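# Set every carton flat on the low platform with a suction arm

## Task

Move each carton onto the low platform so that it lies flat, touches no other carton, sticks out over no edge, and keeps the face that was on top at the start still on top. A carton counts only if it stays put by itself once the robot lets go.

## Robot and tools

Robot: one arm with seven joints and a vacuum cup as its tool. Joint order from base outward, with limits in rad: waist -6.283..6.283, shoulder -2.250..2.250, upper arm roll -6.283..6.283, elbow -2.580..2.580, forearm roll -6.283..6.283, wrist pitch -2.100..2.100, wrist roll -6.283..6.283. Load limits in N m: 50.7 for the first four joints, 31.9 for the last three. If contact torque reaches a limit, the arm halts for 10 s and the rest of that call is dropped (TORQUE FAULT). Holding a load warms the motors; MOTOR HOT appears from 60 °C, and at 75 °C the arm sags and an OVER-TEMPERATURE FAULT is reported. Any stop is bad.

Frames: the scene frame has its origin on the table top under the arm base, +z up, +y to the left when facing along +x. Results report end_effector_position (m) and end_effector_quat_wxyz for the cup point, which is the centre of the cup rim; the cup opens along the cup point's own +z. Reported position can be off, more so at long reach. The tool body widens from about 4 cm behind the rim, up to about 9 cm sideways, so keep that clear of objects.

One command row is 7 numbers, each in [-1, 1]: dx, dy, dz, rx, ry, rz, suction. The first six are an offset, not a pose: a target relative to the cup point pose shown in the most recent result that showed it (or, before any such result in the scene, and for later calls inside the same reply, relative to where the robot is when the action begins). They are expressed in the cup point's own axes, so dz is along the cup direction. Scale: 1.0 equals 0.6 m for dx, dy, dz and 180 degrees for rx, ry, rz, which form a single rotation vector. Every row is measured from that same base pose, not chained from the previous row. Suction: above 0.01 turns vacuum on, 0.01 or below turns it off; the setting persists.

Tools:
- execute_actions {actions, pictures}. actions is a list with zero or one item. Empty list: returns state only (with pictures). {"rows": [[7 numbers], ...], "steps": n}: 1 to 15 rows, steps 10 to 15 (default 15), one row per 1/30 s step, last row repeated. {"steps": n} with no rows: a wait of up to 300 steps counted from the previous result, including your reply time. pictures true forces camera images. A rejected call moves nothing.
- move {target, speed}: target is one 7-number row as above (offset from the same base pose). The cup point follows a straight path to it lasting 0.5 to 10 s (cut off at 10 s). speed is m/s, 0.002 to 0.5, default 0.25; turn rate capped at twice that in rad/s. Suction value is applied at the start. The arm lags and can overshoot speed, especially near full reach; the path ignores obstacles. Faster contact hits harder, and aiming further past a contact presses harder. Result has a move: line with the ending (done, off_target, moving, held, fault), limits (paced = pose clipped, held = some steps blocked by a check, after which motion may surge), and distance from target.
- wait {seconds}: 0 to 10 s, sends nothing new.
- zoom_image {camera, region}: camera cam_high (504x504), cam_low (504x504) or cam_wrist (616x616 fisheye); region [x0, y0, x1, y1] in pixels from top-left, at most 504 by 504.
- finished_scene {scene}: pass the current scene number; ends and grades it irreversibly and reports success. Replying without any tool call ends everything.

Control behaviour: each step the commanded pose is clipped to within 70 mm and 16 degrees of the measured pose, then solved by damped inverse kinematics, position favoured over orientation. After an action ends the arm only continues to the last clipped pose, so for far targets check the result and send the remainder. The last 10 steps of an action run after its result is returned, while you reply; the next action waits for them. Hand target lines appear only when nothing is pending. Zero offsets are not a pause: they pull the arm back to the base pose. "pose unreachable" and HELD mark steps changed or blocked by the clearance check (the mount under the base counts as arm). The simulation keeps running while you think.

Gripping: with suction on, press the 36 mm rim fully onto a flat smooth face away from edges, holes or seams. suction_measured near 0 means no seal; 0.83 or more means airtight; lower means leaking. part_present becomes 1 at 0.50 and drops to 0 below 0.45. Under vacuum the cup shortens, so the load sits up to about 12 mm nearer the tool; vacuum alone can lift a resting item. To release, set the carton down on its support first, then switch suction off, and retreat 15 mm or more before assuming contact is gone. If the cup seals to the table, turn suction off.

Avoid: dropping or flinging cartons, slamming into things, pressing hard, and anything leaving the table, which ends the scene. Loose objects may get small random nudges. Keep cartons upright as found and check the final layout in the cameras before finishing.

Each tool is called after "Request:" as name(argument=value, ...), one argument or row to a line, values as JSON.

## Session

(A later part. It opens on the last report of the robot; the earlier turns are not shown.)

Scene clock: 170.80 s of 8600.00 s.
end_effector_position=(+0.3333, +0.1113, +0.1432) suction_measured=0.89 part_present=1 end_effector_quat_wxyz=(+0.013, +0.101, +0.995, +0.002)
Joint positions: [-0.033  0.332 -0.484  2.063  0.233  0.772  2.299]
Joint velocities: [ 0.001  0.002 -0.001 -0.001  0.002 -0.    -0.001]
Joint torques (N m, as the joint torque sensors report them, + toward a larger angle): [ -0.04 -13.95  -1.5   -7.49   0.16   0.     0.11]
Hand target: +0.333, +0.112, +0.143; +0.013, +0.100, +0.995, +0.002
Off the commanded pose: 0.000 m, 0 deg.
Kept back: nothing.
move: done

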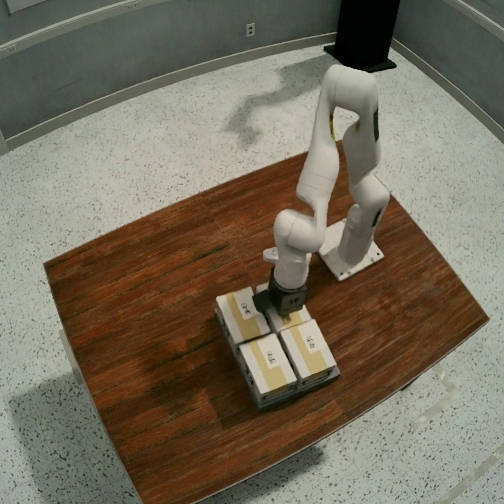

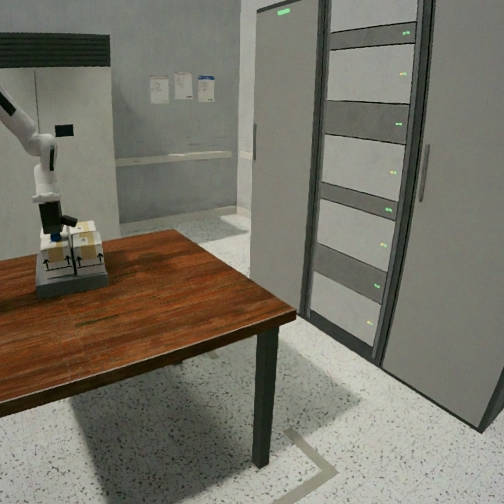

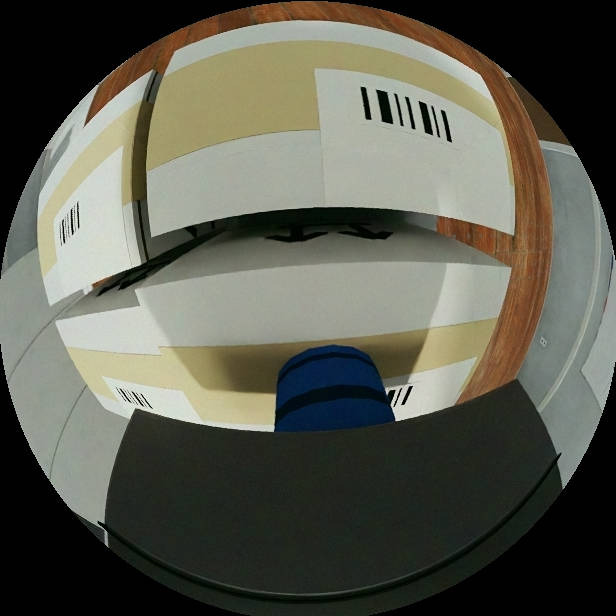

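Request:
move(
  target=[0, 0, 0.009, 0, 0, 0, 1],
  speed=0.012,
)

Scene clock: 171.73 s of 8600.00 s.
end_effector_position=(+0.3344, +0.1113, +0.1388) suction_measured=0.89 part_present=1 end_effector_quat_wxyz=(+0.014, +0.101, +0.995, +0.002)
Joint positions: [-0.037  0.341 -0.479  2.069  0.243  0.756  2.29 ]
Joint velocities: [ 0.001 -0.001 -0.001  0.002  0.001  0.    -0.001]
Joint torques (N m, as the joint torque sensors report them, + toward a larger angle): [  0.23 -12.66  -1.33  -6.2    0.13  -0.06  -0.02]
Hand target: +0.333, +0.111, +0.138; +0.013, +0.101, +0.995, +0.002
Off the commanded pose: 0.001 m, 0 deg.
Kept back: nothing.
move: done

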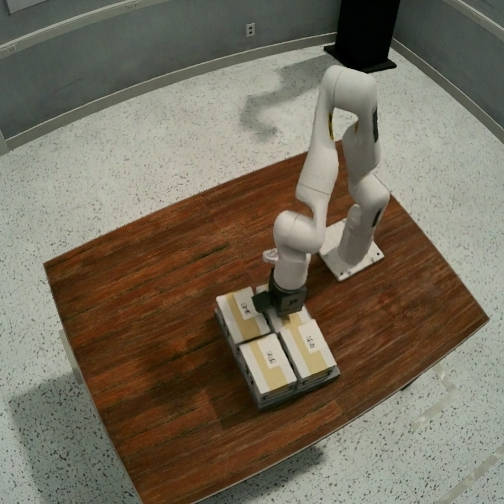

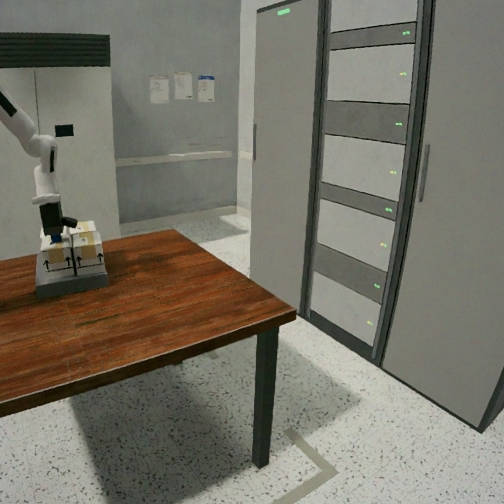

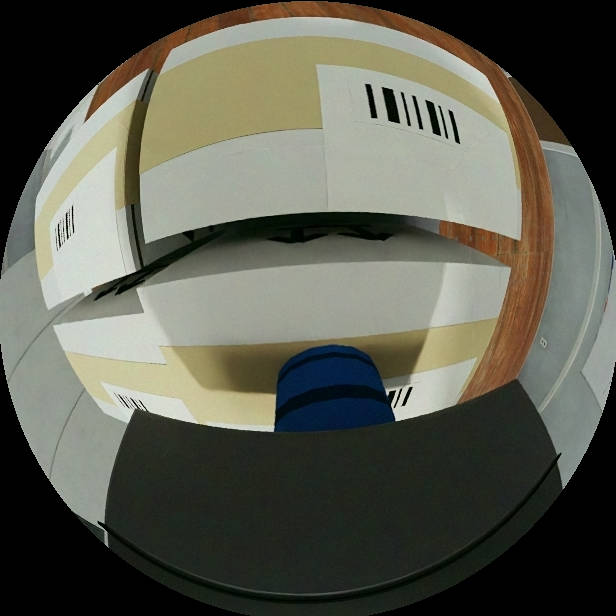

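Request:
move(
  target=[0, 0, -0.08, 0, 0, 0, 0],
  speed=0.06,
)

Scene clock: 173.13 s of 8600.00 s.
end_effector_position=(+0.3328, +0.1114, +0.1867) suction_measured=0.00 part_present=0 end_effector_quat_wxyz=(+0.014, +0.101, +0.995, +0.002)
Joint positions: [ 0.001  0.251 -0.508  1.993  0.167  0.909  2.364]
Joint velocities: [ 0.001 -0.004  0.001  0.    -0.001 -0.     0.001]
Joint torques (N m, as the joint torque sensors report them, + toward a larger angle): [  0.06 -11.05  -0.52  -6.75   0.31   0.17  -0.02]
Hand target: +0.333, +0.111, +0.187; +0.014, +0.101, +0.995, +0.002
Off the commanded pose: 0.000 m, 0 deg.
Kept back: nothing.
move: done

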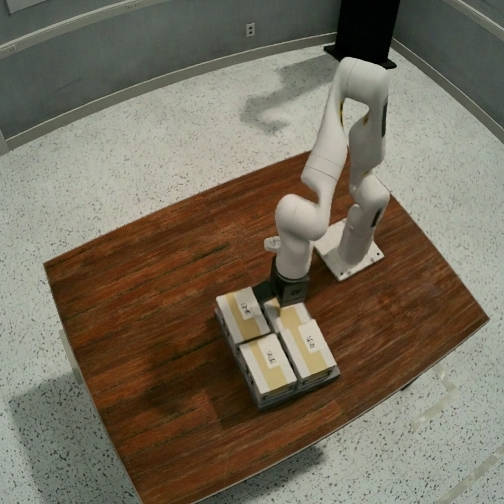

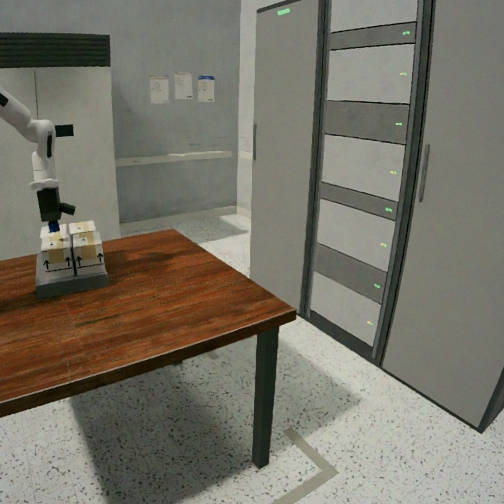

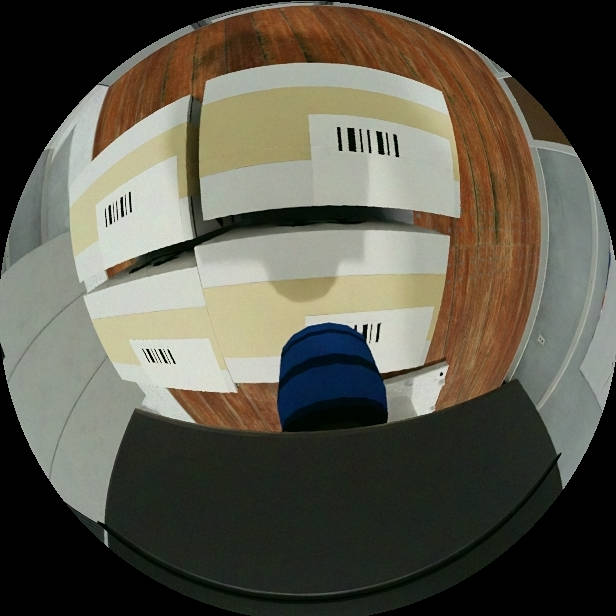

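Request:
zoom_image(
  camera="cam_high",
  region=[200, 270, 360, 420],
)

Region (200, 270, 360, 420) of cam_high's 504x504 image, scaled by 3.150, with more detail than that image has; it fills the top 472 rows of this view, and the rest is white.

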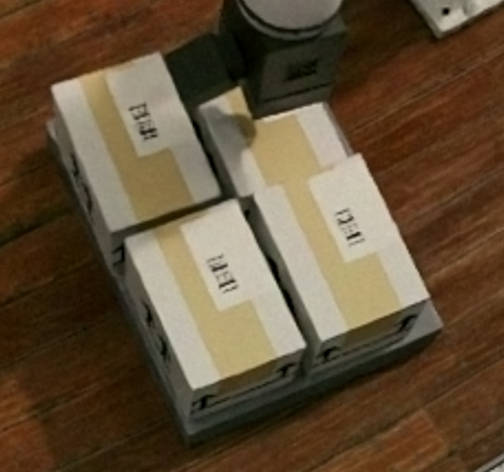

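Request:
finished_scene(
  scene=1,
)

The scene is finished: the task was done.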